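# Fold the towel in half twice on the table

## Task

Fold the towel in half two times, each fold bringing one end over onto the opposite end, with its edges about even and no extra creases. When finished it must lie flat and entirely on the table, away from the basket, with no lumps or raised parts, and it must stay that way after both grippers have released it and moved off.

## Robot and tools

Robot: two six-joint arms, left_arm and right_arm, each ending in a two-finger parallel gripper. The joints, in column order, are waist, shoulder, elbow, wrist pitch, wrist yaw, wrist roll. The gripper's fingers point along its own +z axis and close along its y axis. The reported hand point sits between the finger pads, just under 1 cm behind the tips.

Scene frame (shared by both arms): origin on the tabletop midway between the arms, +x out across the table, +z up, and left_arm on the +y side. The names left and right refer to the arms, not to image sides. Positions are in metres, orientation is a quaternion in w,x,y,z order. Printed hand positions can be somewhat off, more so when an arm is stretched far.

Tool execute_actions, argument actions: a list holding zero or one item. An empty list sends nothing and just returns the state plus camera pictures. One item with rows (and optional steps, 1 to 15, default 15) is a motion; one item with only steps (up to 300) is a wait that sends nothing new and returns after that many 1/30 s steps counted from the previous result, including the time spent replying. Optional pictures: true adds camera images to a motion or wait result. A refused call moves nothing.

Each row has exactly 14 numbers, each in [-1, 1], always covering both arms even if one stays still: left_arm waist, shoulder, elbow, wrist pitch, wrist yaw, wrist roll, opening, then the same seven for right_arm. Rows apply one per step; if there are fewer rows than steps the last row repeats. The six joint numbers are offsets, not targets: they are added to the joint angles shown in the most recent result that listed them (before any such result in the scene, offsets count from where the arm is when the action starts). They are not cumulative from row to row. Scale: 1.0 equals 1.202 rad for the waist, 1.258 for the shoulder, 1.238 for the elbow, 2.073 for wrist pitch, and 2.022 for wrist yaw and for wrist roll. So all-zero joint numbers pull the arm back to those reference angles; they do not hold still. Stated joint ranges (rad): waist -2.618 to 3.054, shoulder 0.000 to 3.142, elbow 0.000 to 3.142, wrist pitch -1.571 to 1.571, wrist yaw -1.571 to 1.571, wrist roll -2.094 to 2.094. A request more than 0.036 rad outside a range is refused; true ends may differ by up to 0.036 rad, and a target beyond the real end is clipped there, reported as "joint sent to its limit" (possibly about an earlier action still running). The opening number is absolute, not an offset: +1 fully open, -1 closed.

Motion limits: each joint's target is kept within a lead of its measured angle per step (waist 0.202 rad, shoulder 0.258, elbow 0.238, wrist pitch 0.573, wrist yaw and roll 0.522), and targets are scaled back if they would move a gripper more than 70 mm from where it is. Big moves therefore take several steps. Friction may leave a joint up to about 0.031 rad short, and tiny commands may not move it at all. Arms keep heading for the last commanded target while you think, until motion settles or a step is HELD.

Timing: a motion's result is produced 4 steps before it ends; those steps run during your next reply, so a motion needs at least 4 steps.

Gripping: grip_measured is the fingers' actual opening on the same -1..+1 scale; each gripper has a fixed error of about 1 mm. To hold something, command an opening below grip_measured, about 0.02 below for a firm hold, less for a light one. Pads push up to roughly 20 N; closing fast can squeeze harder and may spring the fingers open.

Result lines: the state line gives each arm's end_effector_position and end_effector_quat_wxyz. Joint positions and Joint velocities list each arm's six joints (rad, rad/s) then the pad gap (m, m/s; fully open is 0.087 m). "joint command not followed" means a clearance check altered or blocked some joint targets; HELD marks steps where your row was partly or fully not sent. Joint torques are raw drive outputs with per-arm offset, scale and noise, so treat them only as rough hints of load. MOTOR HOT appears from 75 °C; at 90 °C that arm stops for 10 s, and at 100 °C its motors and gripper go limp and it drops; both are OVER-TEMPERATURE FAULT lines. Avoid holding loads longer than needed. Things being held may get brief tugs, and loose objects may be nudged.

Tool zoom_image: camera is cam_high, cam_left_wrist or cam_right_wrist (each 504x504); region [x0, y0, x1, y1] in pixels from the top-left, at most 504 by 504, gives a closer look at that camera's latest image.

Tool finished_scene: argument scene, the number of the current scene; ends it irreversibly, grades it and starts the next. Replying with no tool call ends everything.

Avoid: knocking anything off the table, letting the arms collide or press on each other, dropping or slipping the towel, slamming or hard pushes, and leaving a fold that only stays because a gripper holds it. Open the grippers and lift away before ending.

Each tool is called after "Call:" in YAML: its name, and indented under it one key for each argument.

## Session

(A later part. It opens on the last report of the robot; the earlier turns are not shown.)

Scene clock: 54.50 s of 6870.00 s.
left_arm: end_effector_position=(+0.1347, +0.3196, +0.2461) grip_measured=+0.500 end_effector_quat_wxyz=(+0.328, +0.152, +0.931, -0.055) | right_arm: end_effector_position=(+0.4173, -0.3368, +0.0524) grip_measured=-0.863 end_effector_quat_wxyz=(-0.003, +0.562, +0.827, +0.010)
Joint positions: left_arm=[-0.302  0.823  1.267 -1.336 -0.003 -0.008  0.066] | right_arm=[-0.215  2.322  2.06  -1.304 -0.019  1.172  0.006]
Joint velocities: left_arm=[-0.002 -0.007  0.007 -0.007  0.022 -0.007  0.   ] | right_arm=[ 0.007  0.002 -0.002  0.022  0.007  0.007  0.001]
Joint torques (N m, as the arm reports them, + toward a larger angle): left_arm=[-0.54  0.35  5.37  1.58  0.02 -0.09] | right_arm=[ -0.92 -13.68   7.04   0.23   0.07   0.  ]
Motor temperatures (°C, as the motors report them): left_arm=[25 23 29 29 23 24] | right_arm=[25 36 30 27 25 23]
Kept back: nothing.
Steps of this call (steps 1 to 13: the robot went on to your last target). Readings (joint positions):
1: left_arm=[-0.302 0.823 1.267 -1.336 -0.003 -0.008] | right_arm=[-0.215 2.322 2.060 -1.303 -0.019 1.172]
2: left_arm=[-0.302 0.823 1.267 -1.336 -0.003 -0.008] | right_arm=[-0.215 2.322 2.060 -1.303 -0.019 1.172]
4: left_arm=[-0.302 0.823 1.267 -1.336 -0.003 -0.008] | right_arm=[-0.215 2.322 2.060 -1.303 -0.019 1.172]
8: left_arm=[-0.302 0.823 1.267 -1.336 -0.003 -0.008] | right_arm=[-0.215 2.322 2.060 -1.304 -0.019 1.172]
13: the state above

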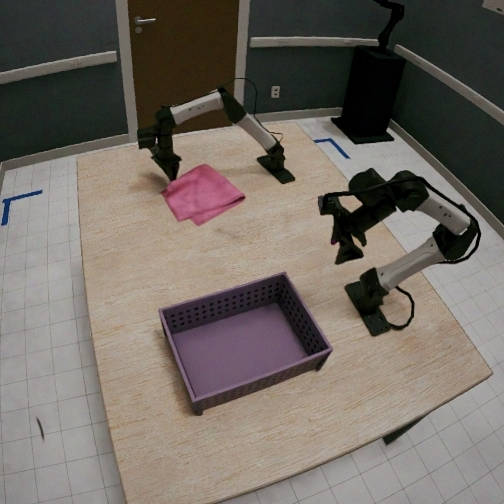

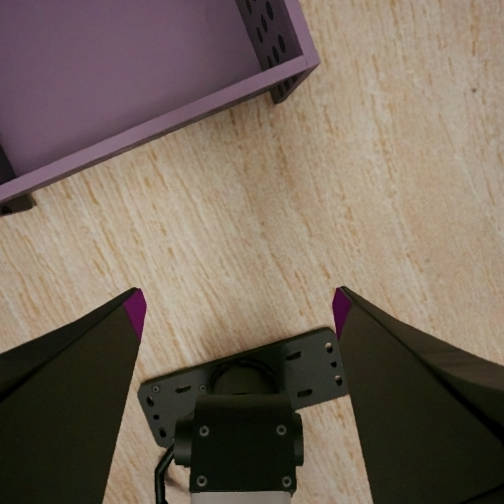

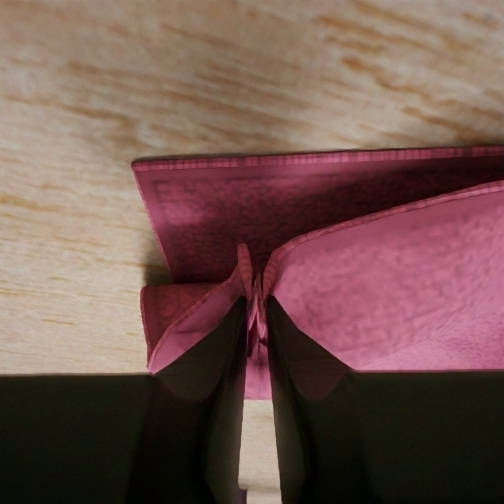

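Lower, release, go to overview.

Call:
execute_actions:
  actions:
    - {"rows":[[0,0,0,0,0,0,0.5,0,0.01,0,0,0,0,-1],[0,0,0,0,0,0,0.5,0,0.02,0,0,0,0,-1],[0,0,0,0,0,0,0.5,0,0.03,0,0,0,0,-1],[0,0,0,0,0,0,0.5,0,0.035,0,0,0,0,-1],[0,0,0,0,0,0,0.5,0,0.035,0,0,0,0,-1],[0,0,0,0,0,0,0.5,0,0.035,0,0,0,0,-1],[0,0,0,0,0,0,0.5,0,0.035,0,0,0,0,-0.8],[0,0,0,0,0,0,0.5,0,0.035,0,0,0,0,-0.6],[0,0,0,0,0,0,0.5,0,0.035,0,0,0,0,-0.4],[0,0,0,0,0,0,0.5,0,0.02,0,0,0,0,-0.2],[0,0,0,0,0,0,0.5,0,0,0,0,0,0,0],[0,0,0,0,0,0,0.5,0,-0.03,0,0,0,0,0.2],[0,0,0,0,0,0,0.5,0,-0.07,0,0,0,0,0.4],[0,0,0,0,0,0,0.5,0,-0.11,0,0,0,0,0.7],[0,0,0,0,0,0,0.5,0,-0.15,0,0,0,0,1]]}

Call:
execute_actions:
  actions:
    - {"rows":[[0,0,0,0,0,0,0.5,0.02,-0.1,-0.02,0,0,-0.04,1],[0,0,0,0,0,0,0.5,0.05,-0.17,-0.05,0.02,0,-0.1,1],[0,0,0,0,0,0,0.5,0.08,-0.24,-0.09,0.04,0,-0.16,1],[0,0,0,0,0,0,0.5,0.11,-0.31,-0.13,0.06,0,-0.22,1],[0,0,0,0,0,0,0.5,0.14,-0.38,-0.17,0.08,0,-0.28,1],[0,0,0,0,0,0,0.5,0.17,-0.45,-0.21,0.1,0,-0.34,1],[0,0,0,0,0,0,0.5,0.2,-0.52,-0.25,0.12,0,-0.4,1],[0,0,0,0,0,0,0.5,0.23,-0.59,-0.3,0.13,0,-0.46,1],[0,0,0,0,0,0,0.5,0.25,-0.66,-0.35,0.14,0,-0.52,1],[0,0,0,0,0,0,0.5,0.26,-0.74,-0.4,0.14,0,-0.58,1]]}

Call:
execute_actions:
  actions:
    - {"steps":25}
  pictures: true

Scene clock: 55.43 s of 6870.00 s.
left_arm: end_effector_position=(+0.1347, +0.3196, +0.2461) grip_measured=+0.500 end_effector_quat_wxyz=(+0.328, +0.152, +0.931, -0.055) | right_arm: end_effector_position=(+0.4158, -0.3367, +0.0426) grip_measured=-0.116 end_effector_quat_wxyz=(-0.013, +0.562, +0.827, +0.003)
Joint positions: left_arm=[-0.302  0.823  1.267 -1.336 -0.003 -0.008  0.066] | right_arm=[-0.215  2.345  2.06  -1.304 -0.019  1.172  0.039]
Joint velocities: left_arm=[-0.017  0.002 -0.002  0.081  0.037 -0.081 -0.   ] | right_arm=[-0.007  0.007  0.002 -0.022 -0.007 -0.051  0.203]
Joint torques (N m, as the arm reports them, + toward a larger angle): left_arm=[-0.6   0.3   5.4   1.58  0.   -0.07] | right_arm=[ -0.54 -16.35   6.19   0.35   0.01   0.02]
Motor temperatures (°C, as the motors report them): left_arm=[25 23 29 29 23 24] | right_arm=[25 37 30 26 25 23]
Steps of this call (steps 1 to 15: the robot went on to your last target; steps 16 to 17: nothing new was sent; steps 18 to 28: the first 11 steps of this action). Readings (joint positions):
18: left_arm=[-0.302 0.823 1.267 -1.336 -0.003 -0.008] | right_arm=[-0.215 2.322 2.060 -1.304 -0.019 1.172]
19: left_arm=[-0.302 0.823 1.267 -1.336 -0.003 -0.008] | right_arm=[-0.215 2.322 2.060 -1.304 -0.019 1.172]
21: left_arm=[-0.302 0.823 1.267 -1.336 -0.003 -0.008] | right_arm=[-0.215 2.325 2.060 -1.304 -0.019 1.172]
25: left_arm=[-0.302 0.823 1.267 -1.336 -0.003 -0.008] | right_arm=[-0.215 2.341 2.060 -1.304 -0.019 1.172]
28: the state above

Scene clock: 55.93 s of 6870.00 s.
left_arm: end_effector_position=(+0.1347, +0.3196, +0.2461) grip_measured=+0.500 end_effector_quat_wxyz=(+0.328, +0.152, +0.931, -0.055) | right_arm: end_effector_position=(+0.3148, -0.2461, +0.2381) grip_measured=+0.988 end_effector_quat_wxyz=(+0.277, +0.057, +0.952, +0.115)
Joint positions: left_arm=[-0.302  0.823  1.267 -1.336 -0.003 -0.008  0.066] | right_arm=[ 0.098  1.529  1.641 -1.074 -0.025  0.417  0.087]
Joint velocities: left_arm=[ 0.007 -0.002 -0.007 -0.007  0.007 -0.007  0.001] | right_arm=[ 0.759 -2.41  -1.287  0.168 -0.139 -2.821 -0.   ]
Joint torques (N m, as the arm reports them, + toward a larger angle): left_arm=[-0.51  0.29  5.43  1.6  -0.03 -0.08] | right_arm=[-4.52 -9.16  6.62  1.65  0.34 -0.04]
Motor temperatures (°C, as the motors report them): left_arm=[25 23 29 29 23 24] | right_arm=[25 37 30 26 25 23]
Steps of this call (steps 1 to 4: the last 4 steps of your previous action; steps 5 to 15: the first 11 steps of this action, its rows measured from where the robot was after step 4). Readings (joint positions):
4: left_arm=[-0.302 0.823 1.267 -1.336 -0.003 -0.008] | right_arm=[-0.215 2.285 2.057 -1.303 -0.019 1.172]
5: left_arm=[-0.302 0.823 1.267 -1.336 -0.003 -0.008] | right_arm=[-0.214 2.252 2.054 -1.303 -0.019 1.162]
6: left_arm=[-0.302 0.823 1.267 -1.336 -0.003 -0.008] | right_arm=[-0.209 2.207 2.043 -1.295 -0.018 1.132]
8: left_arm=[-0.302 0.823 1.267 -1.336 -0.003 -0.008] | right_arm=[-0.182 2.091 1.987 -1.265 -0.016 1.037]
12: left_arm=[-0.302 0.823 1.267 -1.336 -0.003 -0.008] | right_arm=[-0.034 1.792 1.809 -1.150 -0.014 0.712]
15: the state above

Scene clock: 56.77 s of 6870.00 s.
left_arm: end_effector_position=(+0.1347, +0.3196, +0.2461) grip_measured=+0.500 end_effector_quat_wxyz=(+0.328, +0.152, +0.931, -0.055) | right_arm: end_effector_position=(+0.2919, -0.2660, +0.2795) grip_measured=+0.988 end_effector_quat_wxyz=(+0.373, -0.139, +0.914, +0.071)
Joint positions: left_arm=[-0.302  0.823  1.267 -1.336 -0.003 -0.008  0.066] | right_arm=[ 0.109  1.34   1.576 -1.028 -0.027  0.01   0.087]
Joint velocities: left_arm=[-0.017 -0.007 -0.012 -0.007 -0.066  0.007 -0.001] | right_arm=[ 0.007 -0.007  0.002 -0.081 -0.037 -0.051  0.   ]
Joint torques (N m, as the arm reports them, + toward a larger angle): left_arm=[-0.57  0.26  5.39  1.58  0.01 -0.1 ] | right_arm=[-1.39 -3.65  5.46  1.72  0.05 -0.14]
Motor temperatures (°C, as the motors report them): left_arm=[25 23 29 30 23 24] | right_arm=[25 37 30 27 25 23]
Kept back: nothing.
Steps of this call (steps 1 to 4: the last 4 steps of your previous action; steps 5 to 25: the robot went on to your last target). Readings (joint positions):
1: left_arm=[-0.302 0.823 1.267 -1.336 -0.003 -0.008] | right_arm=[0.114 1.454 1.611 -1.073 -0.030 0.333]
2: left_arm=[-0.302 0.823 1.267 -1.336 -0.003 -0.008] | right_arm=[0.116 1.394 1.600 -1.072 -0.031 0.267]
4: left_arm=[-0.302 0.823 1.267 -1.336 -0.003 -0.008] | right_arm=[0.110 1.325 1.600 -1.051 -0.029 0.173]
8: left_arm=[-0.302 0.823 1.267 -1.336 -0.003 -0.008] | right_arm=[0.109 1.321 1.591 -1.028 -0.027 0.076]
25: the state above

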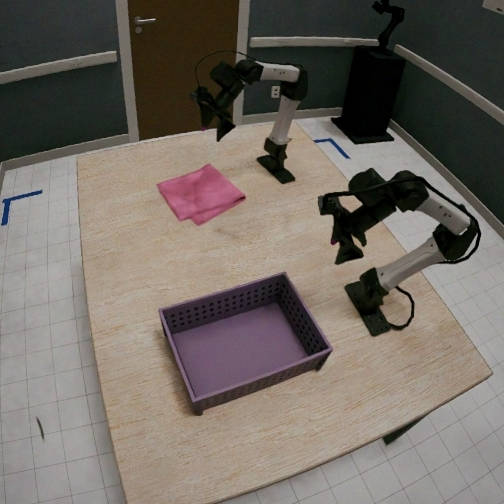

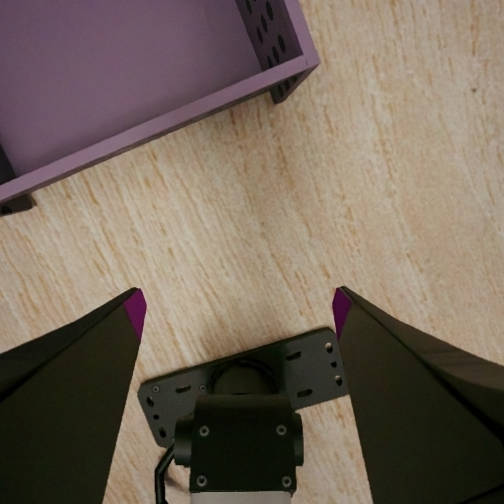

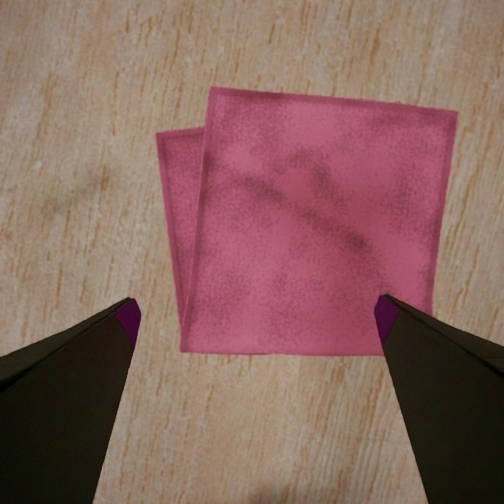

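Call:
execute_actions:
  actions:
    - {"rows":[[0,0,0,0,0,0,0.5,0,0.03,0.02,0,0,0,0.9],[0,0,0,0,0,0,0.5,0.01,0.08,0.05,0,0,0,0.8],[0,0,0,0,0,0,0.5,0.01,0.14,0.08,0.01,0,0,0.7],[0,0,0,0,0,0,0.5,0.02,0.2,0.11,0.01,0.01,0,0.6],[0,0,0,0,0,0,0.5,0.02,0.26,0.14,0.02,0.01,0,0.5],[0,0,0,0,0,0,0.5,0.03,0.32,0.17,0.02,0.02,0,0.4],[0,0,0,0,0,0,0.5,0.03,0.38,0.2,0.03,0.02,0,0.3],[0,0,0,0,0,0,0.5,0.04,0.44,0.22,0.03,0.02,0,0.2],[0,0,0,0,0,0,0.5,0.04,0.5,0.24,0.04,0.02,0,0.1],[0,0,0,0,0,0,0.5,0.05,0.55,0.26,0.04,0.02,0,0],[0,0,0,0,0,0,0.5,0.05,0.6,0.28,0.04,0.02,0,0],[0,0,0,0,0,0,0.5,0.05,0.65,0.29,0.04,0.02,0,0],[0,0,0,0,0,0,0.5,0.05,0.69,0.3,0.04,0.02,0,0],[0,0,0,0,0,0,0.5,0.05,0.72,0.305,0.04,0.02,0,0],[0,0,0,0,0,0,0.5,0.05,0.74,0.305,0.04,0.02,0,0]]}

Call:
execute_actions:
  actions:
    - {"steps":18}
  pictures: true

Scene clock: 57.53 s of 6870.00 s.
left_arm: end_effector_position=(+0.1347, +0.3196, +0.2461) grip_measured=+0.500 end_effector_quat_wxyz=(+0.328, +0.152, +0.931, -0.055) | right_arm: end_effector_position=(+0.4009, -0.2212, +0.1965) grip_measured=+0.014 end_effector_quat_wxyz=(+0.291, -0.155, +0.943, +0.052)
Joint positions: left_arm=[-0.302  0.823  1.267 -1.336 -0.003 -0.008  0.066] | right_arm=[ 0.141  1.86   1.858 -0.968 -0.003  0.009  0.044]
Joint velocities: left_arm=[-0.007 -0.017  0.002 -0.066 -0.022 -0.081 -0.   ] | right_arm=[ 0.164  1.893  0.686  0.154  0.081 -0.007 -0.025]
Joint torques (N m, as the arm reports them, + toward a larger angle): left_arm=[-0.54  0.39  5.3   1.6  -0.01 -0.08] | right_arm=[ 0.53 -8.91  6.86  1.41  0.11  0.04]
Motor temperatures (°C, as the motors report them): left_arm=[25 23 29 30 23 24] | right_arm=[25 37 30 27 25 23]
Steps of this call (steps 1 to 12: the robot went on to your last target; steps 13 to 23: the first 11 steps of this action). Readings (joint positions):
13: left_arm=[-0.302 0.823 1.267 -1.336 -0.003 -0.008] | right_arm=[0.109 1.341 1.577 -1.028 -0.027 0.009]
14: left_arm=[-0.302 0.823 1.267 -1.336 -0.003 -0.008] | right_arm=[0.109 1.351 1.588 -1.034 -0.027 0.009]
16: left_arm=[-0.302 0.823 1.267 -1.336 -0.003 -0.008] | right_arm=[0.111 1.419 1.650 -1.037 -0.024 0.009]
20: left_arm=[-0.302 0.823 1.267 -1.336 -0.003 -0.008] | right_arm=[0.127 1.662 1.787 -0.994 -0.010 0.009]
23: the state above

Scene clock: 58.13 s of 6870.00 s.
left_arm: end_effector_position=(+0.1347, +0.3196, +0.2461) grip_measured=+0.500 end_effector_quat_wxyz=(+0.328, +0.152, +0.931, -0.055) | right_arm: end_effector_position=(+0.4221, -0.2071, +0.0362) grip_measured=+0.000 end_effector_quat_wxyz=(+0.137, -0.168, +0.976, +0.022)
Joint positions: left_arm=[-0.302  0.823  1.267 -1.336 -0.003 -0.008  0.066] | right_arm=[ 0.159  2.283  1.94  -0.951  0.006  0.009  0.044]
Joint velocities: left_arm=[-0.002 -0.012 -0.012  0.051 -0.037 -0.022 -0.   ] | right_arm=[-0.012 -0.012 -0.007  0.051  0.051 -0.037 -0.   ]
Joint torques (N m, as the arm reports them, + toward a larger angle): left_arm=[-0.52  0.3   5.41  1.53 -0.02 -0.08] | right_arm=[  0.37 -15.69   7.46   0.96   0.01   0.  ]
Motor temperatures (°C, as the motors report them): left_arm=[25 23 29 30 23 24] | right_arm=[25 37 30 27 25 23]
Kept back: nothing.
Steps of this call (steps 1 to 4: the last 4 steps of your previous action; steps 5 to 18: the robot went on to your last target). Readings (joint positions):
1: left_arm=[-0.302 0.823 1.267 -1.336 -0.003 -0.008] | right_arm=[0.146 1.926 1.878 -0.962 -0.002 0.009]
2: left_arm=[-0.302 0.823 1.267 -1.336 -0.003 -0.008] | right_arm=[0.150 1.990 1.896 -0.956 -0.002 0.009]
4: left_arm=[-0.302 0.823 1.267 -1.336 -0.003 -0.008] | right_arm=[0.154 2.112 1.920 -0.947 -0.001 0.009]
8: left_arm=[-0.302 0.823 1.267 -1.336 -0.003 -0.008] | right_arm=[0.158 2.293 1.930 -0.947 0.003 0.009]
18: the state above

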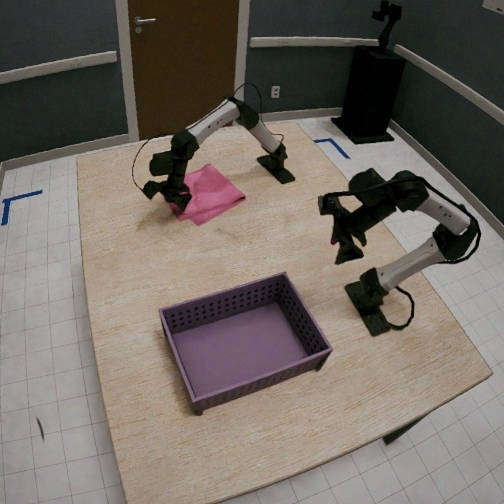

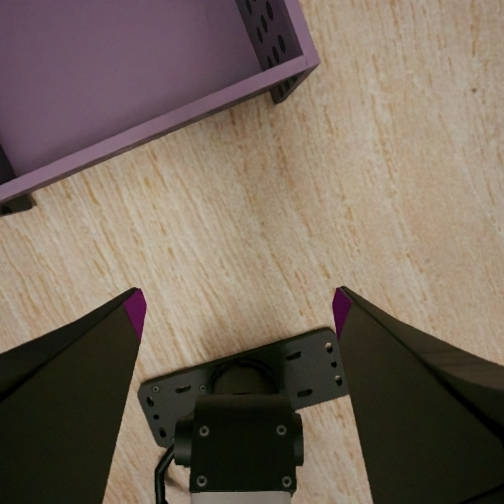

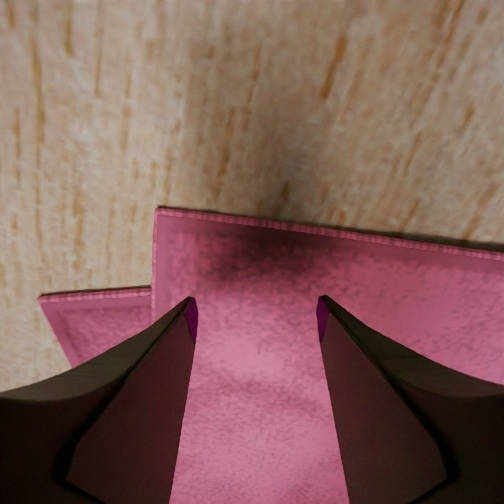

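Call:
execute_actions:
  actions:
    - {"rows":[[0,0,0,0,0,0,0.5,0.015,0,0,0.02,0,0,0],[0,0,0,0,0,0,0.5,0.025,0,0,0.04,0,0,0],[0,0,0,0,0,0,0.5,0.025,0,0,0.04,0,0,0],[0,0,0,0,0,0,0.5,0.025,0.01,0,0.04,0,0,0],[0,0,0,0,0,0,0.5,0.025,0.02,0,0.04,0,0,0],[0,0,0,0,0,0,0.5,0.025,0.03,0,0.04,0,0,0],[0,0,0,0,0,0,0.5,0.025,0.04,0,0.04,0,0,0],[0,0,0,0,0,0,0.5,0.025,0.05,0,0.04,0,0,0],[0,0,0,0,0,0,0.5,0.025,0.06,0,0.04,0,0,0],[0,0,0,0,0,0,0.5,0.025,0.07,0,0.04,0,0,0]]}

Call:
execute_actions:
  actions:
    - {"rows":[[0,0,0,0,0,0,0.5,0,0.03,0,0,0,0,0],[0,0,0,0,0,0,0.5,0,0.03,0,0,0,0,-0.1],[0,0,0,0,0,0,0.5,0,0.03,0,0,0,0,-0.2],[0,0,0,0,0,0,0.5,0,0.03,0,0,0,0,-0.3],[0,0,0,0,0,0,0.5,0,0.03,0,0,0,0,-0.4],[0,0,0,0,0,0,0.5,0,0.03,0,0,0,0,-0.5],[0,0,0,0,0,0,0.5,0,0.03,0,0,0,0,-0.6],[0,0,0,0,0,0,0.5,0,0.03,0,0,0,0,-0.7],[0,0,0,0,0,0,0.5,0,0.03,0,0,0,0,-0.8],[0,0,0,0,0,0,0.5,0,0.03,0,0,0,0,-0.9],[0,0,0,0,0,0,0.5,0,0.03,0,0,0,0,-1],[0,0,0,0,0,0,0.5,0,0.03,0,0,0,0,-1],[0,0,0,0,0,0,0.5,0,0,0,0,0,0,-1],[0,0,0,0,0,0,0.5,0,-0.04,0,0,0,0,-1],[0,0,0,0,0,0,0.5,0,-0.08,0,0,0,0,-1]]}

Call:
execute_actions:
  actions:
    - {"steps":14}
  pictures: true

Scene clock: 59.00 s of 6870.00 s.
left_arm: end_effector_position=(+0.1347, +0.3196, +0.2461) grip_measured=+0.500 end_effector_quat_wxyz=(+0.328, +0.152, +0.931, -0.055) | right_arm: end_effector_position=(+0.4304, -0.1919, +0.0203) grip_measured=+0.000 end_effector_quat_wxyz=(+0.149, -0.179, +0.972, +0.026)
Joint positions: left_arm=[-0.302  0.823  1.267 -1.336 -0.003 -0.008  0.066] | right_arm=[ 0.182  2.322  1.94  -0.885  0.007  0.009  0.044]
Joint velocities: left_arm=[ 0.012 -0.002  0.002  0.007 -0.051 -0.007  0.   ] | right_arm=[-0.012  0.369 -0.007  0.022 -0.066 -0.037 -0.001]
Joint torques (N m, as the arm reports them, + toward a larger angle): left_arm=[-0.63  0.39  5.31  1.57 -0.04 -0.11] | right_arm=[ -0.07 -12.95   6.54   1.06  -0.05   0.01]
Motor temperatures (°C, as the motors report them): left_arm=[25 23 29 30 23 24] | right_arm=[25 37 30 27 25 23]
Steps of this call (steps 1 to 15: the robot went on to your last target; steps 16 to 26: the first 11 steps of this action). Readings (joint positions):
16: left_arm=[-0.302 0.823 1.267 -1.336 -0.003 -0.008] | right_arm=[0.159 2.283 1.940 -0.949 0.007 0.009]
17: left_arm=[-0.302 0.823 1.267 -1.336 -0.003 -0.008] | right_arm=[0.161 2.283 1.940 -0.941 0.007 0.009]
19: left_arm=[-0.302 0.823 1.267 -1.336 -0.003 -0.008] | right_arm=[0.167 2.283 1.940 -0.922 0.007 0.009]
23: left_arm=[-0.302 0.823 1.267 -1.336 -0.003 -0.008] | right_arm=[0.181 2.292 1.940 -0.895 0.007 0.009]
26: the state above

Scene clock: 59.50 s of 6870.00 s.
left_arm: end_effector_position=(+0.1347, +0.3196, +0.2461) grip_measured=+0.500 end_effector_quat_wxyz=(+0.328, +0.152, +0.931, -0.055) | right_arm: end_effector_position=(+0.4324, -0.1911, +0.0142) grip_measured=-0.896 end_effector_quat_wxyz=(+0.148, -0.179, +0.972, +0.025)
Joint positions: left_arm=[-0.302  0.823  1.267 -1.336 -0.003 -0.008  0.066] | right_arm=[ 0.182  2.338  1.944 -0.875  0.007  0.009  0.005]
Joint velocities: left_arm=[-0.002  0.002 -0.002  0.022  0.022 -0.037 -0.   ] | right_arm=[-0.007 -0.002  0.007  0.051  0.007  0.037  0.009]
Joint torques (N m, as the arm reports them, + toward a larger angle): left_arm=[-0.54  0.24  5.36  1.59 -0.04 -0.09] | right_arm=[ -0.5  -11.98   6.46   0.91  -0.04  -0.02]
Motor temperatures (°C, as the motors report them): left_arm=[25 23 29 30 23 24] | right_arm=[25 38 30 27 25 23]
Steps of this call (steps 1 to 4: the last 4 steps of your previous action; steps 5 to 15: the first 11 steps of this action, its rows measured from where the robot was after step 4). Readings (joint positions):
4: left_arm=[-0.302 0.823 1.267 -1.336 -0.003 -0.008] | right_arm=[0.182 2.336 1.944 -0.875 0.007 0.009]
5: left_arm=[-0.302 0.823 1.267 -1.336 -0.003 -0.008] | right_arm=[0.182 2.338 1.944 -0.875 0.007 0.009]
6: left_arm=[-0.302 0.823 1.267 -1.336 -0.003 -0.008] | right_arm=[0.182 2.338 1.944 -0.875 0.007 0.009]
8: left_arm=[-0.302 0.823 1.267 -1.336 -0.003 -0.008] | right_arm=[0.182 2.338 1.944 -0.875 0.007 0.009]
12: left_arm=[-0.302 0.823 1.267 -1.336 -0.003 -0.008] | right_arm=[0.182 2.338 1.944 -0.875 0.007 0.009]
15: the state above

Scene clock: 59.97 s of 6870.00 s.
left_arm: end_effector_position=(+0.1347, +0.3196, +0.2461) grip_measured=+0.500 end_effector_quat_wxyz=(+0.328, +0.152, +0.931, -0.055) | right_arm: end_effector_position=(+0.4389, -0.1886, +0.0622) grip_measured=-0.893 end_effector_quat_wxyz=(+0.196, -0.177, +0.964, +0.035)
Joint positions: left_arm=[-0.302  0.823  1.267 -1.336 -0.003 -0.008  0.066] | right_arm=[ 0.182  2.236  1.944 -0.878  0.007  0.009  0.005]
Joint velocities: left_arm=[ 0.002 -0.007 -0.017 -0.081 -0.022 -0.037  0.001] | right_arm=[-0.002  0.012 -0.012 -0.037  0.037 -0.051 -0.001]
Joint torques (N m, as the arm reports them, + toward a larger angle): left_arm=[-0.52  0.4   5.3   1.57 -0.05 -0.11] | right_arm=[ -0.44 -14.66   6.88   1.14   0.     0.  ]
Motor temperatures (°C, as the motors report them): left_arm=[25 23 29 30 23 24] | right_arm=[25 38 30 27 25 23]
Kept back: nothing.
Steps of this call (steps 1 to 4: the last 4 steps of your previous action; steps 5 to 14: the robot went on to your last target). Readings (joint positions):
1: left_arm=[-0.302 0.823 1.267 -1.336 -0.003 -0.008] | right_arm=[0.182 2.338 1.944 -0.875 0.007 0.009]
2: left_arm=[-0.302 0.823 1.267 -1.336 -0.003 -0.008] | right_arm=[0.182 2.337 1.944 -0.874 0.007 0.009]
4: left_arm=[-0.302 0.823 1.267 -1.336 -0.003 -0.008] | right_arm=[0.182 2.322 1.944 -0.875 0.007 0.009]
8: left_arm=[-0.302 0.823 1.267 -1.336 -0.003 -0.008] | right_arm=[0.182 2.262 1.944 -0.878 0.007 0.009]
14: the state above

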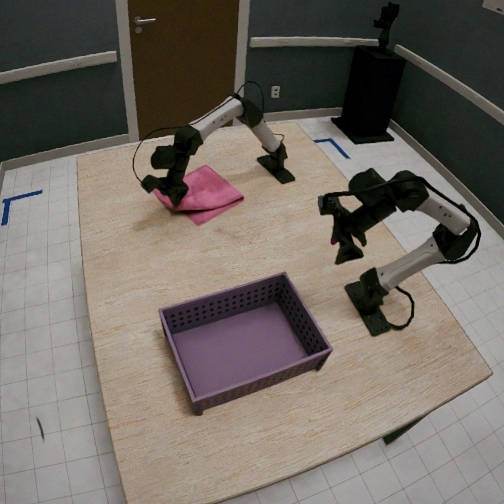

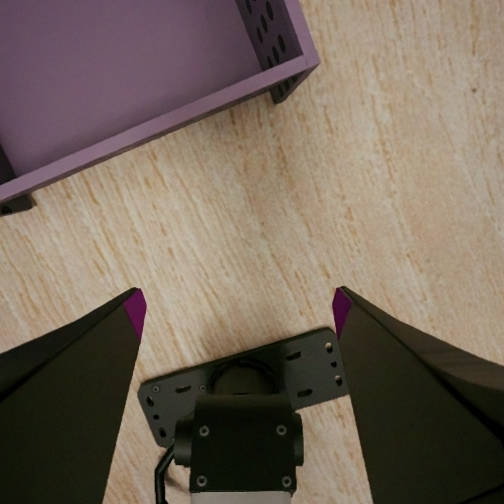

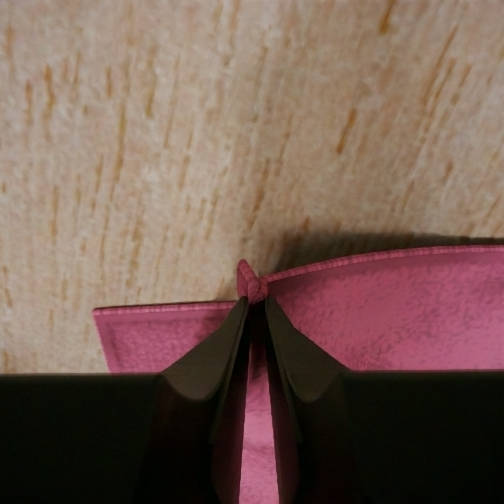

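Call:
execute_actions:
  actions:
    - {"rows":[[0,0,0,0,0,0,0.5,0.01,-0.01,-0.015,0,0,0,-1],[0,0,0,0,0,0,0.5,0.02,-0.02,-0.03,0,0,0,-1],[0,0,0,0,0,0,0.5,0.03,-0.03,-0.045,0,0,0,-1],[0,0,0,0,0,0,0.5,0.04,-0.04,-0.06,0,0,0,-1],[0,0,0,0,0,0,0.5,0.05,-0.05,-0.075,0,0,0,-1],[0,0,0,0,0,0,0.5,0.06,-0.06,-0.09,0,0,0,-1],[0,0,0,0,0,0,0.5,0.07,-0.07,-0.105,0,0,0,-1],[0,0,0,0,0,0,0.5,0.08,-0.08,-0.12,0,0,0,-1],[0,0,0,0,0,0,0.5,0.09,-0.085,-0.135,0,0,0,-1],[0,0,0,0,0,0,0.5,0.1,-0.085,-0.15,0,0,0,-1],[0,0,0,0,0,0,0.5,0.11,-0.085,-0.165,0,0,0,-1],[0,0,0,0,0,0,0.5,0.115,-0.085,-0.18,0,0,0,-1]]}

Call:
execute_actions:
  actions:
    - {"steps":12}
  pictures: true

Call:
zoom_image:
  camera: "cam_high"
  region: [120,130,280,250]

Scene clock: 60.67 s of 6870.00 s.
left_arm: end_effector_position=(+0.1347, +0.3196, +0.2461) grip_measured=+0.500 end_effector_quat_wxyz=(+0.328, +0.152, +0.931, -0.055) | right_arm: end_effector_position=(+0.3863, -0.1600, +0.0539) grip_measured=-0.893 end_effector_quat_wxyz=(+0.162, -0.227, +0.960, +0.036)
Joint positions: left_arm=[-0.302  0.823  1.267 -1.336 -0.003 -0.008  0.066] | right_arm=[ 0.283  2.153  1.791 -0.876  0.007  0.009  0.005]
Joint velocities: left_arm=[ 0.002 -0.012  0.007 -0.095 -0.007  0.081  0.   ] | right_arm=[ 0.422 -0.232 -0.447  0.007  0.007  0.051  0.001]
Joint torques (N m, as the arm reports them, + toward a larger angle): left_arm=[-0.53  0.36  5.37  1.56  0.   -0.08] | right_arm=[  0.06 -14.27   4.62   0.95   0.02   0.  ]
Motor temperatures (°C, as the motors report them): left_arm=[25 23 29 30 23 24] | right_arm=[25 38 30 27 25 23]
Steps of this call (steps 1 to 10: the robot went on to your last target; steps 11 to 21: the first 11 steps of this action). Readings (joint positions):
11: left_arm=[-0.302 0.823 1.267 -1.336 -0.003 -0.008] | right_arm=[0.182 2.236 1.944 -0.878 0.007 0.009]
12: left_arm=[-0.302 0.823 1.267 -1.336 -0.003 -0.008] | right_arm=[0.183 2.236 1.941 -0.877 0.007 0.009]
14: left_arm=[-0.302 0.823 1.267 -1.336 -0.003 -0.008] | right_arm=[0.191 2.225 1.918 -0.875 0.007 0.009]
18: left_arm=[-0.302 0.823 1.267 -1.336 -0.003 -0.008] | right_arm=[0.236 2.185 1.843 -0.875 0.007 0.009]
21: the state above

Scene clock: 61.07 s of 6870.00 s.
left_arm: end_effector_position=(+0.1347, +0.3196, +0.2461) grip_measured=+0.500 end_effector_quat_wxyz=(+0.328, +0.152, +0.931, -0.055) | right_arm: end_effector_position=(+0.3644, -0.1507, +0.0432) grip_measured=-0.893 end_effector_quat_wxyz=(+0.140, -0.248, +0.958, +0.034)
Joint positions: left_arm=[-0.302  0.823  1.267 -1.336 -0.003 -0.008  0.066] | right_arm=[ 0.324  2.142  1.737 -0.876  0.007  0.009  0.005]
Joint velocities: left_arm=[-0.007  0.002  0.007  0.022 -0.037 -0.022 -0.   ] | right_arm=[ 0.037  0.007  0.007  0.007 -0.051  0.007 -0.001]
Joint torques (N m, as the arm reports them, + toward a larger angle): left_arm=[-0.52  0.22  5.25  1.59 -0.04 -0.12] | right_arm=[ -0.8  -14.4    5.33   0.88   0.06  -0.02]
Motor temperatures (°C, as the motors report them): left_arm=[25 23 29 30 23 24] | right_arm=[25 38 30 27 25 23]
Kept back: nothing.
Steps of this call (steps 1 to 4: the last 4 steps of your previous action; steps 5 to 12: the robot went on to your last target). Readings (joint positions):
1: left_arm=[-0.302 0.823 1.267 -1.336 -0.003 -0.008] | right_arm=[0.297 2.146 1.775 -0.875 0.007 0.009]
2: left_arm=[-0.302 0.823 1.267 -1.336 -0.003 -0.008] | right_arm=[0.309 2.142 1.761 -0.875 0.007 0.009]
4: left_arm=[-0.302 0.823 1.267 -1.336 -0.003 -0.008] | right_arm=[0.322 2.142 1.744 -0.875 0.007 0.009]
8: left_arm=[-0.302 0.823 1.267 -1.336 -0.003 -0.008] | right_arm=[0.324 2.142 1.737 -0.876 0.007 0.009]
12: the state above

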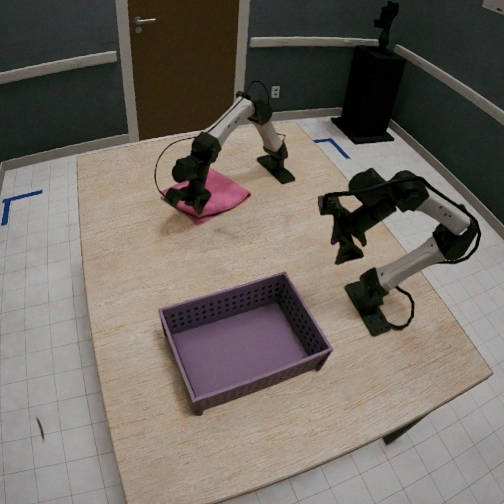

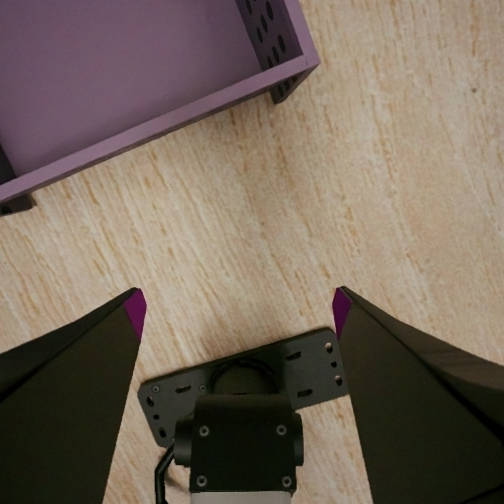

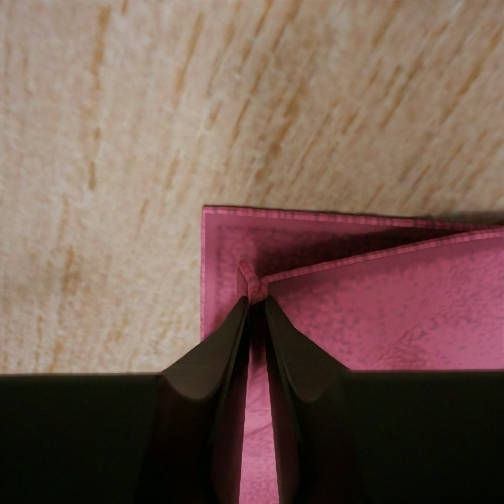

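Region (120, 130, 280, 250) of cam_high's 504x504 image, scaled by 3.150, with more detail than that image has; it fills the top 378 rows of this view, and the rest is white.

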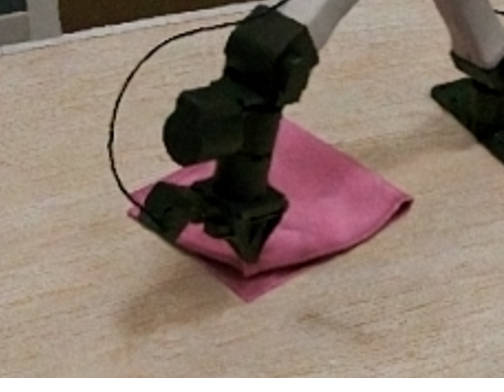

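Call:
execute_actions:
  actions:
    - {"rows":[[0,0,0,0,0,0,0.5,0,0.015,0,0,0,0,-1],[0,0,0,0,0,0,0.5,0,0.03,0,0,0,0,-1],[0,0,0,0,0,0,0.5,0,0.04,0,0,0,0,-1],[0,0,0,0,0,0,0.5,0,0.04,0,0,0,0,-1],[0,0,0,0,0,0,0.5,0,0.04,0,0,0,0,-1],[0,0,0,0,0,0,0.5,0,0.04,0,0,0,0,-0.85],[0,0,0,0,0,0,0.5,0,0.04,0,0,0,0,-0.7],[0,0,0,0,0,0,0.5,0,0.04,0,0,0,0,-0.55],[0,0,0,0,0,0,0.5,0,0.04,0,0,0,0,-0.4],[0,0,0,0,0,0,0.5,0,0.02,0,0,0,0,-0.2],[0,0,0,0,0,0,0.5,0,0,0,0,0,0,0],[0,0,0,0,0,0,0.5,0,-0.03,0,0,0,0,0.2],[0,0,0,0,0,0,0.5,0,-0.07,0,0,0,0,0.4],[0,0,0,0,0,0,0.5,0,-0.11,0,0,0,0,0.7],[0,0,0,0,0,0,0.5,0,-0.15,0,0,0,0,1]]}

Call:
execute_actions:
  actions:
    - {"rows":[[0,0,0,0,0,0,0.5,-0.02,-0.1,-0.02,0,0,0,1],[0,0,0,0,0,0,0.5,-0.04,-0.15,-0.04,-0.01,0,0,1],[0,0,0,0,0,0,0.5,-0.06,-0.2,-0.06,-0.02,0,0,1],[0,0,0,0,0,0,0.5,-0.08,-0.25,-0.08,-0.03,0,0,1],[0,0,0,0,0,0,0.5,-0.1,-0.3,-0.1,-0.04,0,0,1],[0,0,0,0,0,0,0.5,-0.12,-0.35,-0.12,-0.05,0,0,1],[0,0,0,0,0,0,0.5,-0.14,-0.4,-0.14,-0.06,0,0,1],[0,0,0,0,0,0,0.5,-0.16,-0.45,-0.16,-0.07,0,0,1],[0,0,0,0,0,0,0.5,-0.18,-0.5,-0.18,-0.07,0,0,1],[0,0,0,0,0,0,0.5,-0.2,-0.55,-0.2,-0.07,0,0,1],[0,0,0,0,0,0,0.5,-0.22,-0.6,-0.22,-0.07,0,0,1],[0,0,0,0,0,0,0.5,-0.23,-0.64,-0.24,-0.07,0,0,1],[0,0,0,0,0,0,0.5,-0.24,-0.68,-0.25,-0.07,0,0,1],[0,0,0,0,0,0,0.5,-0.24,-0.71,-0.26,-0.07,0,0,1]]}

Call:
execute_actions:
  actions:
    - {"steps":15}
  pictures: true

Scene clock: 61.90 s of 6870.00 s.
left_arm: end_effector_position=(+0.1347, +0.3196, +0.2461) grip_measured=+0.500 end_effector_quat_wxyz=(+0.328, +0.152, +0.931, -0.055) | right_arm: end_effector_position=(+0.3621, -0.1520, +0.0290) grip_measured=-0.114 end_effector_quat_wxyz=(+0.124, -0.248, +0.960, +0.030)
Joint positions: left_arm=[-0.302  0.823  1.267 -1.336 -0.003 -0.008  0.066] | right_arm=[ 0.324  2.175  1.737 -0.876  0.007  0.009  0.039]
Joint velocities: left_arm=[-0.012  0.007 -0.017  0.007 -0.007  0.037 -0.   ] | right_arm=[-0.022 -0.061  0.007 -0.022 -0.066  0.037  0.201]
Joint torques (N m, as the arm reports them, + toward a larger angle): left_arm=[-0.48  0.35  5.36  1.61 -0.02 -0.08] | right_arm=[ -0.61 -16.58   5.89   0.9    0.04   0.04]
Motor temperatures (°C, as the motors report them): left_arm=[25 23 29 30 23 24] | right_arm=[25 39 30 27 25 23]
Steps of this call (steps 1 to 14: the robot went on to your last target; steps 15 to 25: the first 11 steps of this action). Readings (joint positions):
15: left_arm=[-0.302 0.823 1.267 -1.336 -0.003 -0.008] | right_arm=[0.324 2.142 1.737 -0.876 0.007 0.009]
16: left_arm=[-0.302 0.823 1.267 -1.336 -0.003 -0.008] | right_arm=[0.324 2.143 1.737 -0.876 0.007 0.009]
18: left_arm=[-0.302 0.823 1.267 -1.336 -0.003 -0.008] | right_arm=[0.324 2.150 1.737 -0.876 0.007 0.009]
22: left_arm=[-0.302 0.823 1.267 -1.336 -0.003 -0.008] | right_arm=[0.324 2.172 1.737 -0.876 0.007 0.009]
25: the state above

Scene clock: 62.40 s of 6870.00 s.
left_arm: end_effector_position=(+0.1347, +0.3196, +0.2461) grip_measured=+0.500 end_effector_quat_wxyz=(+0.328, +0.152, +0.931, -0.055) | right_arm: end_effector_position=(+0.3212, -0.2663, +0.2258) grip_measured=+0.988 end_effector_quat_wxyz=(+0.321, -0.132, +0.937, +0.046)
Joint positions: left_arm=[-0.302  0.823  1.267 -1.336 -0.003 -0.008  0.066] | right_arm=[ 0.1    1.477  1.526 -0.959  0.006  0.009  0.087]
Joint velocities: left_arm=[-0.007  0.002 -0.007 -0.022  0.022 -0.037 -0.001] | right_arm=[-0.716 -1.922 -0.74  -0.227  0.095 -0.051  0.001]
Joint torques (N m, as the arm reports them, + toward a larger angle): left_arm=[-0.49  0.23  5.43  1.55 -0.01 -0.07] | right_arm=[ 0.05 -7.73  5.16  1.22  0.03 -0.02]
Motor temperatures (°C, as the motors report them): left_arm=[25 23 29 30 23 24] | right_arm=[25 39 30 27 25 23]
Steps of this call (steps 1 to 4: the last 4 steps of your previous action; steps 5 to 15: the first 11 steps of this action, its rows measured from where the robot was after step 4). Readings (joint positions):
4: left_arm=[-0.302 0.823 1.267 -1.336 -0.003 -0.008] | right_arm=[0.324 2.106 1.731 -0.882 0.007 0.009]
5: left_arm=[-0.302 0.823 1.267 -1.336 -0.003 -0.008] | right_arm=[0.323 2.071 1.729 -0.883 0.007 0.009]
6: left_arm=[-0.302 0.823 1.267 -1.336 -0.003 -0.008] | right_arm=[0.319 2.028 1.724 -0.882 0.006 0.009]
8: left_arm=[-0.302 0.823 1.267 -1.336 -0.003 -0.008] | right_arm=[0.296 1.924 1.690 -0.885 0.004 0.009]
12: left_arm=[-0.302 0.823 1.267 -1.336 -0.003 -0.008] | right_arm=[0.186 1.676 1.600 -0.926 0.004 0.009]
15: the state above

Scene clock: 62.90 s of 6870.00 s.
left_arm: end_effector_position=(+0.1347, +0.3196, +0.2461) grip_measured=+0.500 end_effector_quat_wxyz=(+0.328, +0.152, +0.931, -0.055) | right_arm: end_effector_position=(+0.2658, -0.3012, +0.2685) grip_measured=+0.988 end_effector_quat_wxyz=(+0.382, -0.102, +0.918, +0.043)
Joint positions: left_arm=[-0.302  0.823  1.267 -1.336 -0.003 -0.008  0.066] | right_arm=[ 0.042  1.193  1.426 -1.015  0.009  0.009  0.087]
Joint velocities: left_arm=[-0.017 -0.002  0.002  0.037 -0.081 -0.066 -0.   ] | right_arm=[-0.017 -0.002 -0.007  0.007 -0.022  0.066 -0.001]
Joint torques (N m, as the arm reports them, + toward a larger angle): left_arm=[-0.5   0.44  5.44  1.58 -0.02 -0.09] | right_arm=[-1.04 -1.64  5.07  1.55 -0.06 -0.02]
Motor temperatures (°C, as the motors report them): left_arm=[25 23 30 30 23 24] | right_arm=[25 39 30 27 25 23]
Kept back: nothing.
Steps of this call (steps 1 to 4: the last 4 steps of your previous action; steps 5 to 15: the robot went on to your last target). Readings (joint positions):
1: left_arm=[-0.302 0.823 1.267 -1.336 -0.003 -0.008] | right_arm=[0.077 1.412 1.502 -0.967 0.007 0.009]
2: left_arm=[-0.302 0.823 1.267 -1.336 -0.003 -0.008] | right_arm=[0.059 1.350 1.481 -0.975 0.008 0.009]
4: left_arm=[-0.302 0.823 1.267 -1.336 -0.003 -0.008] | right_arm=[0.043 1.250 1.453 -0.991 0.009 0.009]
8: left_arm=[-0.302 0.823 1.267 -1.336 -0.003 -0.008] | right_arm=[0.042 1.193 1.448 -1.001 0.009 0.009]
15: the state above

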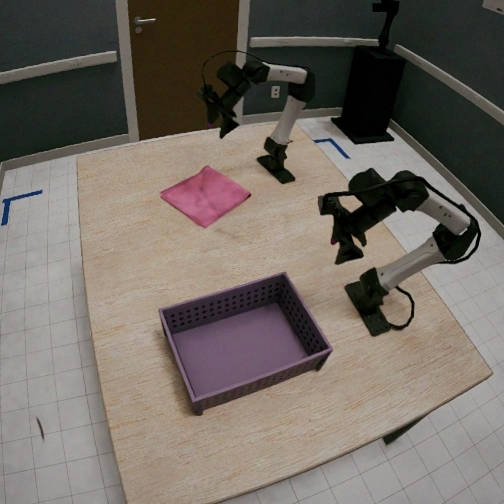

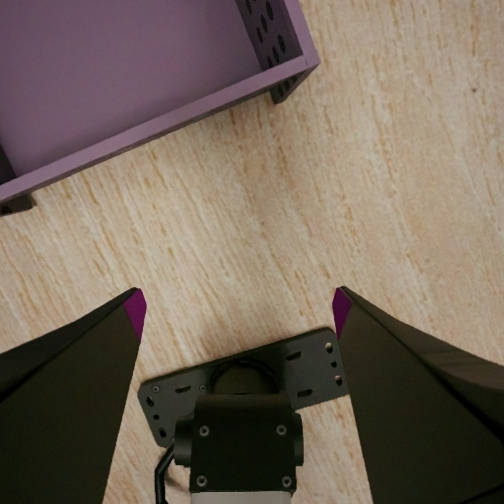

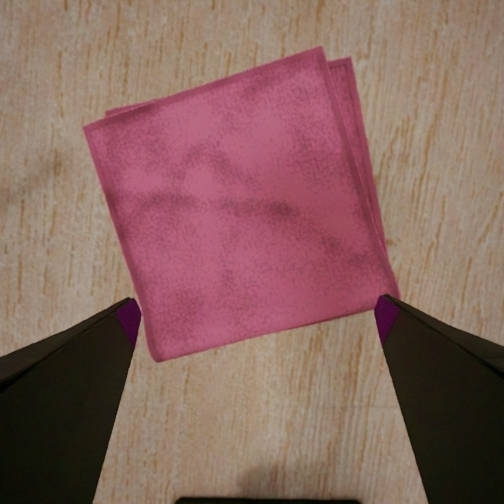

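Call:
execute_actions:
  actions:
    - {"rows":[[0,0,0,0,0,0,0.5,0,0.03,0.02,0,0,-0.02,0.9],[0,0,0,0,0,0,0.5,-0.01,0.09,0.06,0.01,0,-0.04,0.8],[0,0,0,0,0,0,0.5,-0.01,0.16,0.1,0.01,0,-0.06,0.7],[0,0,0,0,0,0,0.5,-0.02,0.23,0.14,0.02,0,-0.08,0.6],[0,0,0,0,0,0,0.5,-0.02,0.3,0.18,0.03,0,-0.1,0.5],[0,0,0,0,0,0,0.5,-0.03,0.37,0.22,0.04,0,-0.12,0.4],[0,0,0,0,0,0,0.5,-0.03,0.44,0.26,0.05,0,-0.14,0.3],[0,0,0,0,0,0,0.5,-0.04,0.51,0.3,0.06,0,-0.16,0.2],[0,0,0,0,0,0,0.5,-0.04,0.58,0.33,0.06,0,-0.18,0.1],[0,0,0,0,0,0,0.5,-0.05,0.64,0.36,0.06,0,-0.2,0],[0,0,0,0,0,0,0.5,-0.055,0.7,0.39,0.06,0,-0.21,0],[0,0,0,0,0,0,0.5,-0.055,0.75,0.41,0.06,0,-0.21,0],[0,0,0,0,0,0,0.5,-0.055,0.8,0.43,0.06,0,-0.21,0],[0,0,0,0,0,0,0.5,-0.055,0.83,0.43,0.06,0,-0.21,0],[0,0,0,0,0,0,0.5,-0.055,0.86,0.43,0.06,0,-0.21,-0.1]]}

Call:
execute_actions:
  actions:
    - {"steps":20}
  pictures: true

Scene clock: 63.63 s of 6870.00 s.
left_arm: end_effector_position=(+0.1347, +0.3196, +0.2461) grip_measured=+0.500 end_effector_quat_wxyz=(+0.328, +0.152, +0.931, -0.055) | right_arm: end_effector_position=(+0.4137, -0.2921, +0.2254) grip_measured=+0.014 end_effector_quat_wxyz=(+0.337, -0.206, +0.919, -0.011)
Joint positions: left_arm=[-0.302  0.823  1.267 -1.336 -0.003 -0.008  0.066] | right_arm=[ 0.008  1.77   1.816 -0.929  0.009 -0.244  0.044]
Joint velocities: left_arm=[-0.007 -0.007 -0.002  0.051  0.022  0.066 -0.001] | right_arm=[-0.164  1.976  1.116  0.3    0.037 -0.813 -0.026]
Joint torques (N m, as the arm reports them, + toward a larger angle): left_arm=[-0.49  0.25  5.29  1.59 -0.01 -0.1 ] | right_arm=[-1.74 -7.88  6.81  1.48 -0.03 -0.15]
Motor temperatures (°C, as the motors report them): left_arm=[25 23 30 30 23 24] | right_arm=[25 38 30 27 25 23]
Steps of this call (steps 1 to 11: the robot went on to your last target; steps 12 to 22: the first 11 steps of this action). Readings (joint positions):
12: left_arm=[-0.302 0.823 1.267 -1.336 -0.003 -0.008] | right_arm=[0.042 1.194 1.426 -1.015 0.009 0.005]
13: left_arm=[-0.302 0.823 1.267 -1.336 -0.003 -0.008] | right_arm=[0.042 1.206 1.439 -1.022 0.009 -0.006]
15: left_arm=[-0.302 0.823 1.267 -1.336 -0.003 -0.008] | right_arm=[0.041 1.289 1.516 -1.027 0.009 -0.045]
19: left_arm=[-0.302 0.823 1.267 -1.336 -0.003 -0.008] | right_arm=[0.024 1.560 1.697 -0.967 0.009 -0.150]
22: the state above

Scene clock: 64.30 s of 6870.00 s.
left_arm: end_effector_position=(+0.1347, +0.3196, +0.2461) grip_measured=+0.500 end_effector_quat_wxyz=(+0.328, +0.152, +0.931, -0.055) | right_arm: end_effector_position=(+0.4611, -0.2989, +0.0364) grip_measured=-0.100 end_effector_quat_wxyz=(+0.159, -0.283, +0.946, -0.022)
Joint positions: left_arm=[-0.302  0.823  1.267 -1.336 -0.003 -0.008  0.066] | right_arm=[-0.012  2.287  1.937 -0.898  0.009 -0.403  0.039]
Joint velocities: left_arm=[ 0.007  0.002 -0.002  0.022 -0.007  0.081  0.001] | right_arm=[-0.007 -0.012  0.012  0.081 -0.007 -0.022  0.   ]
Joint torques (N m, as the arm reports them, + toward a larger angle): left_arm=[-0.42  0.35  5.31  1.59 -0.05 -0.07] | right_arm=[ -1.63 -15.85   8.07   1.07  -0.05  -0.12]
Motor temperatures (°C, as the motors report them): left_arm=[25 23 30 30 23 24] | right_arm=[25 39 30 27 25 23]
Kept back: nothing.
Steps of this call (steps 1 to 4: the last 4 steps of your previous action; steps 5 to 20: the robot went on to your last target). Readings (joint positions):
1: left_arm=[-0.302 0.823 1.267 -1.336 -0.003 -0.008] | right_arm=[0.002 1.838 1.851 -0.920 0.009 -0.270]
2: left_arm=[-0.302 0.823 1.267 -1.336 -0.003 -0.008] | right_arm=[-0.003 1.904 1.882 -0.911 0.009 -0.291]
4: left_arm=[-0.302 0.823 1.267 -1.336 -0.003 -0.008] | right_arm=[-0.009 2.025 1.920 -0.893 0.009 -0.320]
8: left_arm=[-0.302 0.823 1.267 -1.336 -0.003 -0.008] | right_arm=[-0.012 2.235 1.937 -0.885 0.009 -0.365]
20: the state above

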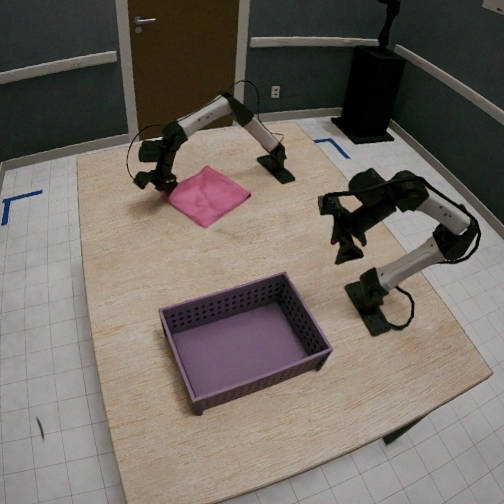

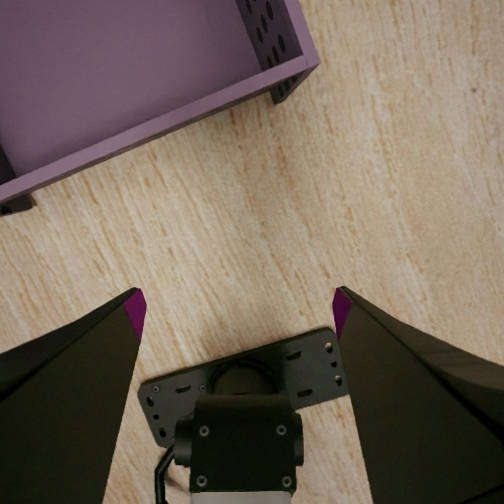

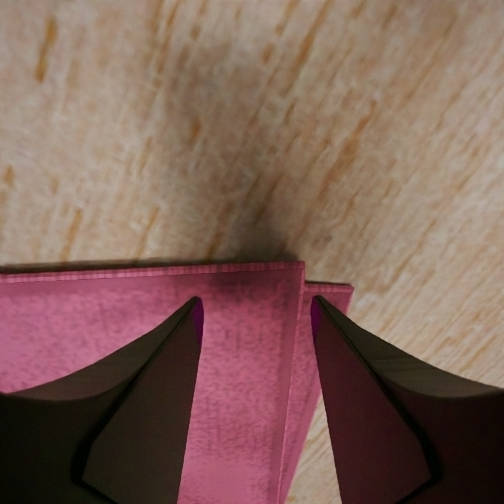

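Call:
execute_actions:
  actions:
    - {"rows":[[0,0,0,0,0,0,0.5,0.015,0,0,-0.01,0,0,-0.1],[0,0,0,0,0,0,0.5,0.027,0,0,-0.017,0,0,-0.1],[0,0,0,0,0,0,0.5,0.027,0,0,-0.017,0,0,-0.1],[0,0,0,0,0,0,0.5,0.027,0.01,0,-0.017,0,0,-0.1],[0,0,0,0,0,0,0.5,0.027,0.02,0,-0.017,0,0,-0.1],[0,0,0,0,0,0,0.5,0.027,0.03,0,-0.017,0,0,-0.1],[0,0,0,0,0,0,0.5,0.027,0.04,0,-0.017,0,0,-0.1],[0,0,0,0,0,0,0.5,0.027,0.05,0,-0.017,0,0,-0.1],[0,0,0,0,0,0,0.5,0.027,0.06,0,-0.017,0,0,-0.1]]}

Call:
execute_actions:
  actions:
    - {"rows":[[0,0,0,0,0,0,0.5,0,0.025,0,0,0,0,-0.1],[0,0,0,0,0,0,0.5,0,0.025,0,0,0,0,-0.1],[0,0,0,0,0,0,0.5,0,0.025,0,0,0,0,-0.2],[0,0,0,0,0,0,0.5,0,0.025,0,0,0,0,-0.3],[0,0,0,0,0,0,0.5,0,0.025,0,0,0,0,-0.4],[0,0,0,0,0,0,0.5,0,0.025,0,0,0,0,-0.5],[0,0,0,0,0,0,0.5,0,0.025,0,0,0,0,-0.6],[0,0,0,0,0,0,0.5,0,0.025,0,0,0,0,-0.7],[0,0,0,0,0,0,0.5,0,0.025,0,0,0,0,-0.8],[0,0,0,0,0,0,0.5,0,0.025,0,0,0,0,-0.9],[0,0,0,0,0,0,0.5,0,0.025,0,0,0,0,-1],[0,0,0,0,0,0,0.5,0,0.025,0,0,0,0,-1],[0,0,0,0,0,0,0.5,0,0,0,0,0,0,-1],[0,0,0,0,0,0,0.5,0,-0.03,0,-0.01,0,0,-1],[0,0,0,0,0,0,0.5,0,-0.06,0,-0.02,0,0,-1]]}

Call:
execute_actions:
  actions:
    - {"steps":14}
  pictures: true

Scene clock: 65.20 s of 6870.00 s.
left_arm: end_effector_position=(+0.1347, +0.3196, +0.2461) grip_measured=+0.500 end_effector_quat_wxyz=(+0.328, +0.152, +0.931, -0.055) | right_arm: end_effector_position=(+0.4524, -0.2879, +0.0188) grip_measured=-0.100 end_effector_quat_wxyz=(+0.134, -0.298, +0.945, -0.018)
Joint positions: left_arm=[-0.302  0.823  1.267 -1.336 -0.003 -0.008  0.066] | right_arm=[ 0.014  2.324  1.937 -0.913  0.009 -0.406  0.039]
Joint velocities: left_arm=[-0.007 -0.007  0.002 -0.007 -0.007 -0.022  0.001] | right_arm=[ 0.002  0.291 -0.002  0.095  0.007 -0.081  0.001]
Joint torques (N m, as the arm reports them, + toward a larger angle): left_arm=[-0.48  0.31  5.41  1.56  0.   -0.1 ] | right_arm=[  0.11 -13.31   6.33   0.66  -0.08   0.04]
Motor temperatures (°C, as the motors report them): left_arm=[25 23 30 30 23 24] | right_arm=[25 39 30 27 25 23]
Steps of this call (steps 1 to 16: the robot went on to your last target; steps 17 to 27: the first 11 steps of this action). Readings (joint positions):
17: left_arm=[-0.302 0.823 1.267 -1.336 -0.003 -0.008] | right_arm=[-0.012 2.287 1.937 -0.899 0.009 -0.406]
18: left_arm=[-0.302 0.823 1.267 -1.336 -0.003 -0.008] | right_arm=[-0.010 2.287 1.937 -0.901 0.009 -0.406]
20: left_arm=[-0.302 0.823 1.267 -1.336 -0.003 -0.008] | right_arm=[-0.003 2.287 1.937 -0.907 0.009 -0.406]
24: left_arm=[-0.302 0.823 1.267 -1.336 -0.003 -0.008] | right_arm=[0.013 2.296 1.937 -0.913 0.009 -0.406]
27: the state above

Scene clock: 65.70 s of 6870.00 s.
left_arm: end_effector_position=(+0.1347, +0.3196, +0.2461) grip_measured=+0.500 end_effector_quat_wxyz=(+0.328, +0.152, +0.931, -0.055) | right_arm: end_effector_position=(+0.4545, -0.2861, +0.0186) grip_measured=-0.953 end_effector_quat_wxyz=(+0.138, -0.298, +0.944, -0.015)
Joint positions: left_arm=[-0.302  0.823  1.267 -1.336 -0.003 -0.008  0.066] | right_arm=[ 0.014  2.328  1.943 -0.908  0.002 -0.406  0.002]
Joint velocities: left_arm=[-0.007 -0.017  0.007  0.022  0.051  0.081  0.   ] | right_arm=[-0.002 -0.012 -0.012 -0.066 -0.022  0.007 -0.104]
Joint torques (N m, as the arm reports them, + toward a larger angle): left_arm=[-0.63  0.27  5.41  1.55  0.   -0.07] | right_arm=[ -0.57 -12.24   6.36   0.91  -0.02  -0.05]
Motor temperatures (°C, as the motors report them): left_arm=[25 23 30 30 23 24] | right_arm=[25 39 30 27 25 23]
Steps of this call (steps 1 to 4: the last 4 steps of your previous action; steps 5 to 15: the first 11 steps of this action, its rows measured from where the robot was after step 4). Readings (joint positions):
4: left_arm=[-0.302 0.823 1.267 -1.336 -0.003 -0.008] | right_arm=[0.014 2.328 1.943 -0.909 0.009 -0.406]
5: left_arm=[-0.302 0.823 1.267 -1.336 -0.003 -0.008] | right_arm=[0.014 2.328 1.943 -0.909 0.009 -0.406]
6: left_arm=[-0.302 0.823 1.267 -1.336 -0.003 -0.008] | right_arm=[0.014 2.328 1.943 -0.909 0.009 -0.406]
8: left_arm=[-0.302 0.823 1.267 -1.336 -0.003 -0.008] | right_arm=[0.014 2.328 1.943 -0.908 0.006 -0.406]
12: left_arm=[-0.302 0.823 1.267 -1.336 -0.003 -0.008] | right_arm=[0.014 2.328 1.943 -0.908 0.002 -0.406]
15: the state above

Scene clock: 66.17 s of 6870.00 s.
left_arm: end_effector_position=(+0.1347, +0.3196, +0.2461) grip_measured=+0.500 end_effector_quat_wxyz=(+0.328, +0.152, +0.931, -0.055) | right_arm: end_effector_position=(+0.4540, -0.2863, +0.0491) grip_measured=-1.000 end_effector_quat_wxyz=(+0.159, -0.297, +0.941, -0.017)
Joint positions: left_arm=[-0.302  0.823  1.267 -1.336 -0.003 -0.008  0.066] | right_arm=[ 0.014  2.26   1.943 -0.932  0.002 -0.406  0.   ]
Joint velocities: left_arm=[-0.022 -0.002 -0.012  0.037 -0.022 -0.037  0.001] | right_arm=[-0.007 -0.002  0.007 -0.007 -0.051 -0.066  0.   ]
Joint torques (N m, as the arm reports them, + toward a larger angle): left_arm=[-0.47  0.2   5.28  1.61 -0.03 -0.09] | right_arm=[ -0.51 -14.93   6.48   0.85  -0.06  -0.03]
Motor temperatures (°C, as the motors report them): left_arm=[25 23 30 30 23 24] | right_arm=[25 40 30 27 25 23]
Kept back: nothing.
Steps of this call (steps 1 to 4: the last 4 steps of your previous action; steps 5 to 14: the robot went on to your last target). Readings (joint positions):
1: left_arm=[-0.302 0.823 1.267 -1.336 -0.003 -0.008] | right_arm=[0.014 2.328 1.943 -0.908 0.002 -0.406]
2: left_arm=[-0.302 0.823 1.267 -1.336 -0.003 -0.008] | right_arm=[0.014 2.328 1.943 -0.908 0.002 -0.406]
4: left_arm=[-0.302 0.823 1.267 -1.336 -0.003 -0.008] | right_arm=[0.014 2.322 1.943 -0.913 0.002 -0.406]
8: left_arm=[-0.302 0.823 1.267 -1.336 -0.003 -0.008] | right_arm=[0.014 2.281 1.943 -0.931 0.002 -0.406]
14: the state above

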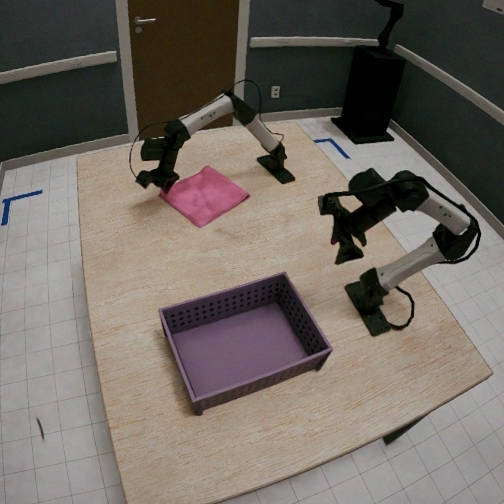

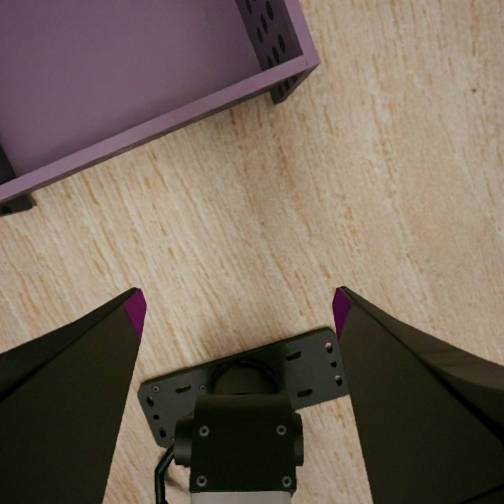

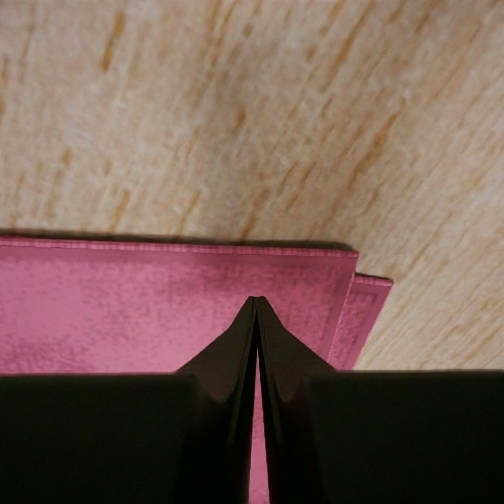

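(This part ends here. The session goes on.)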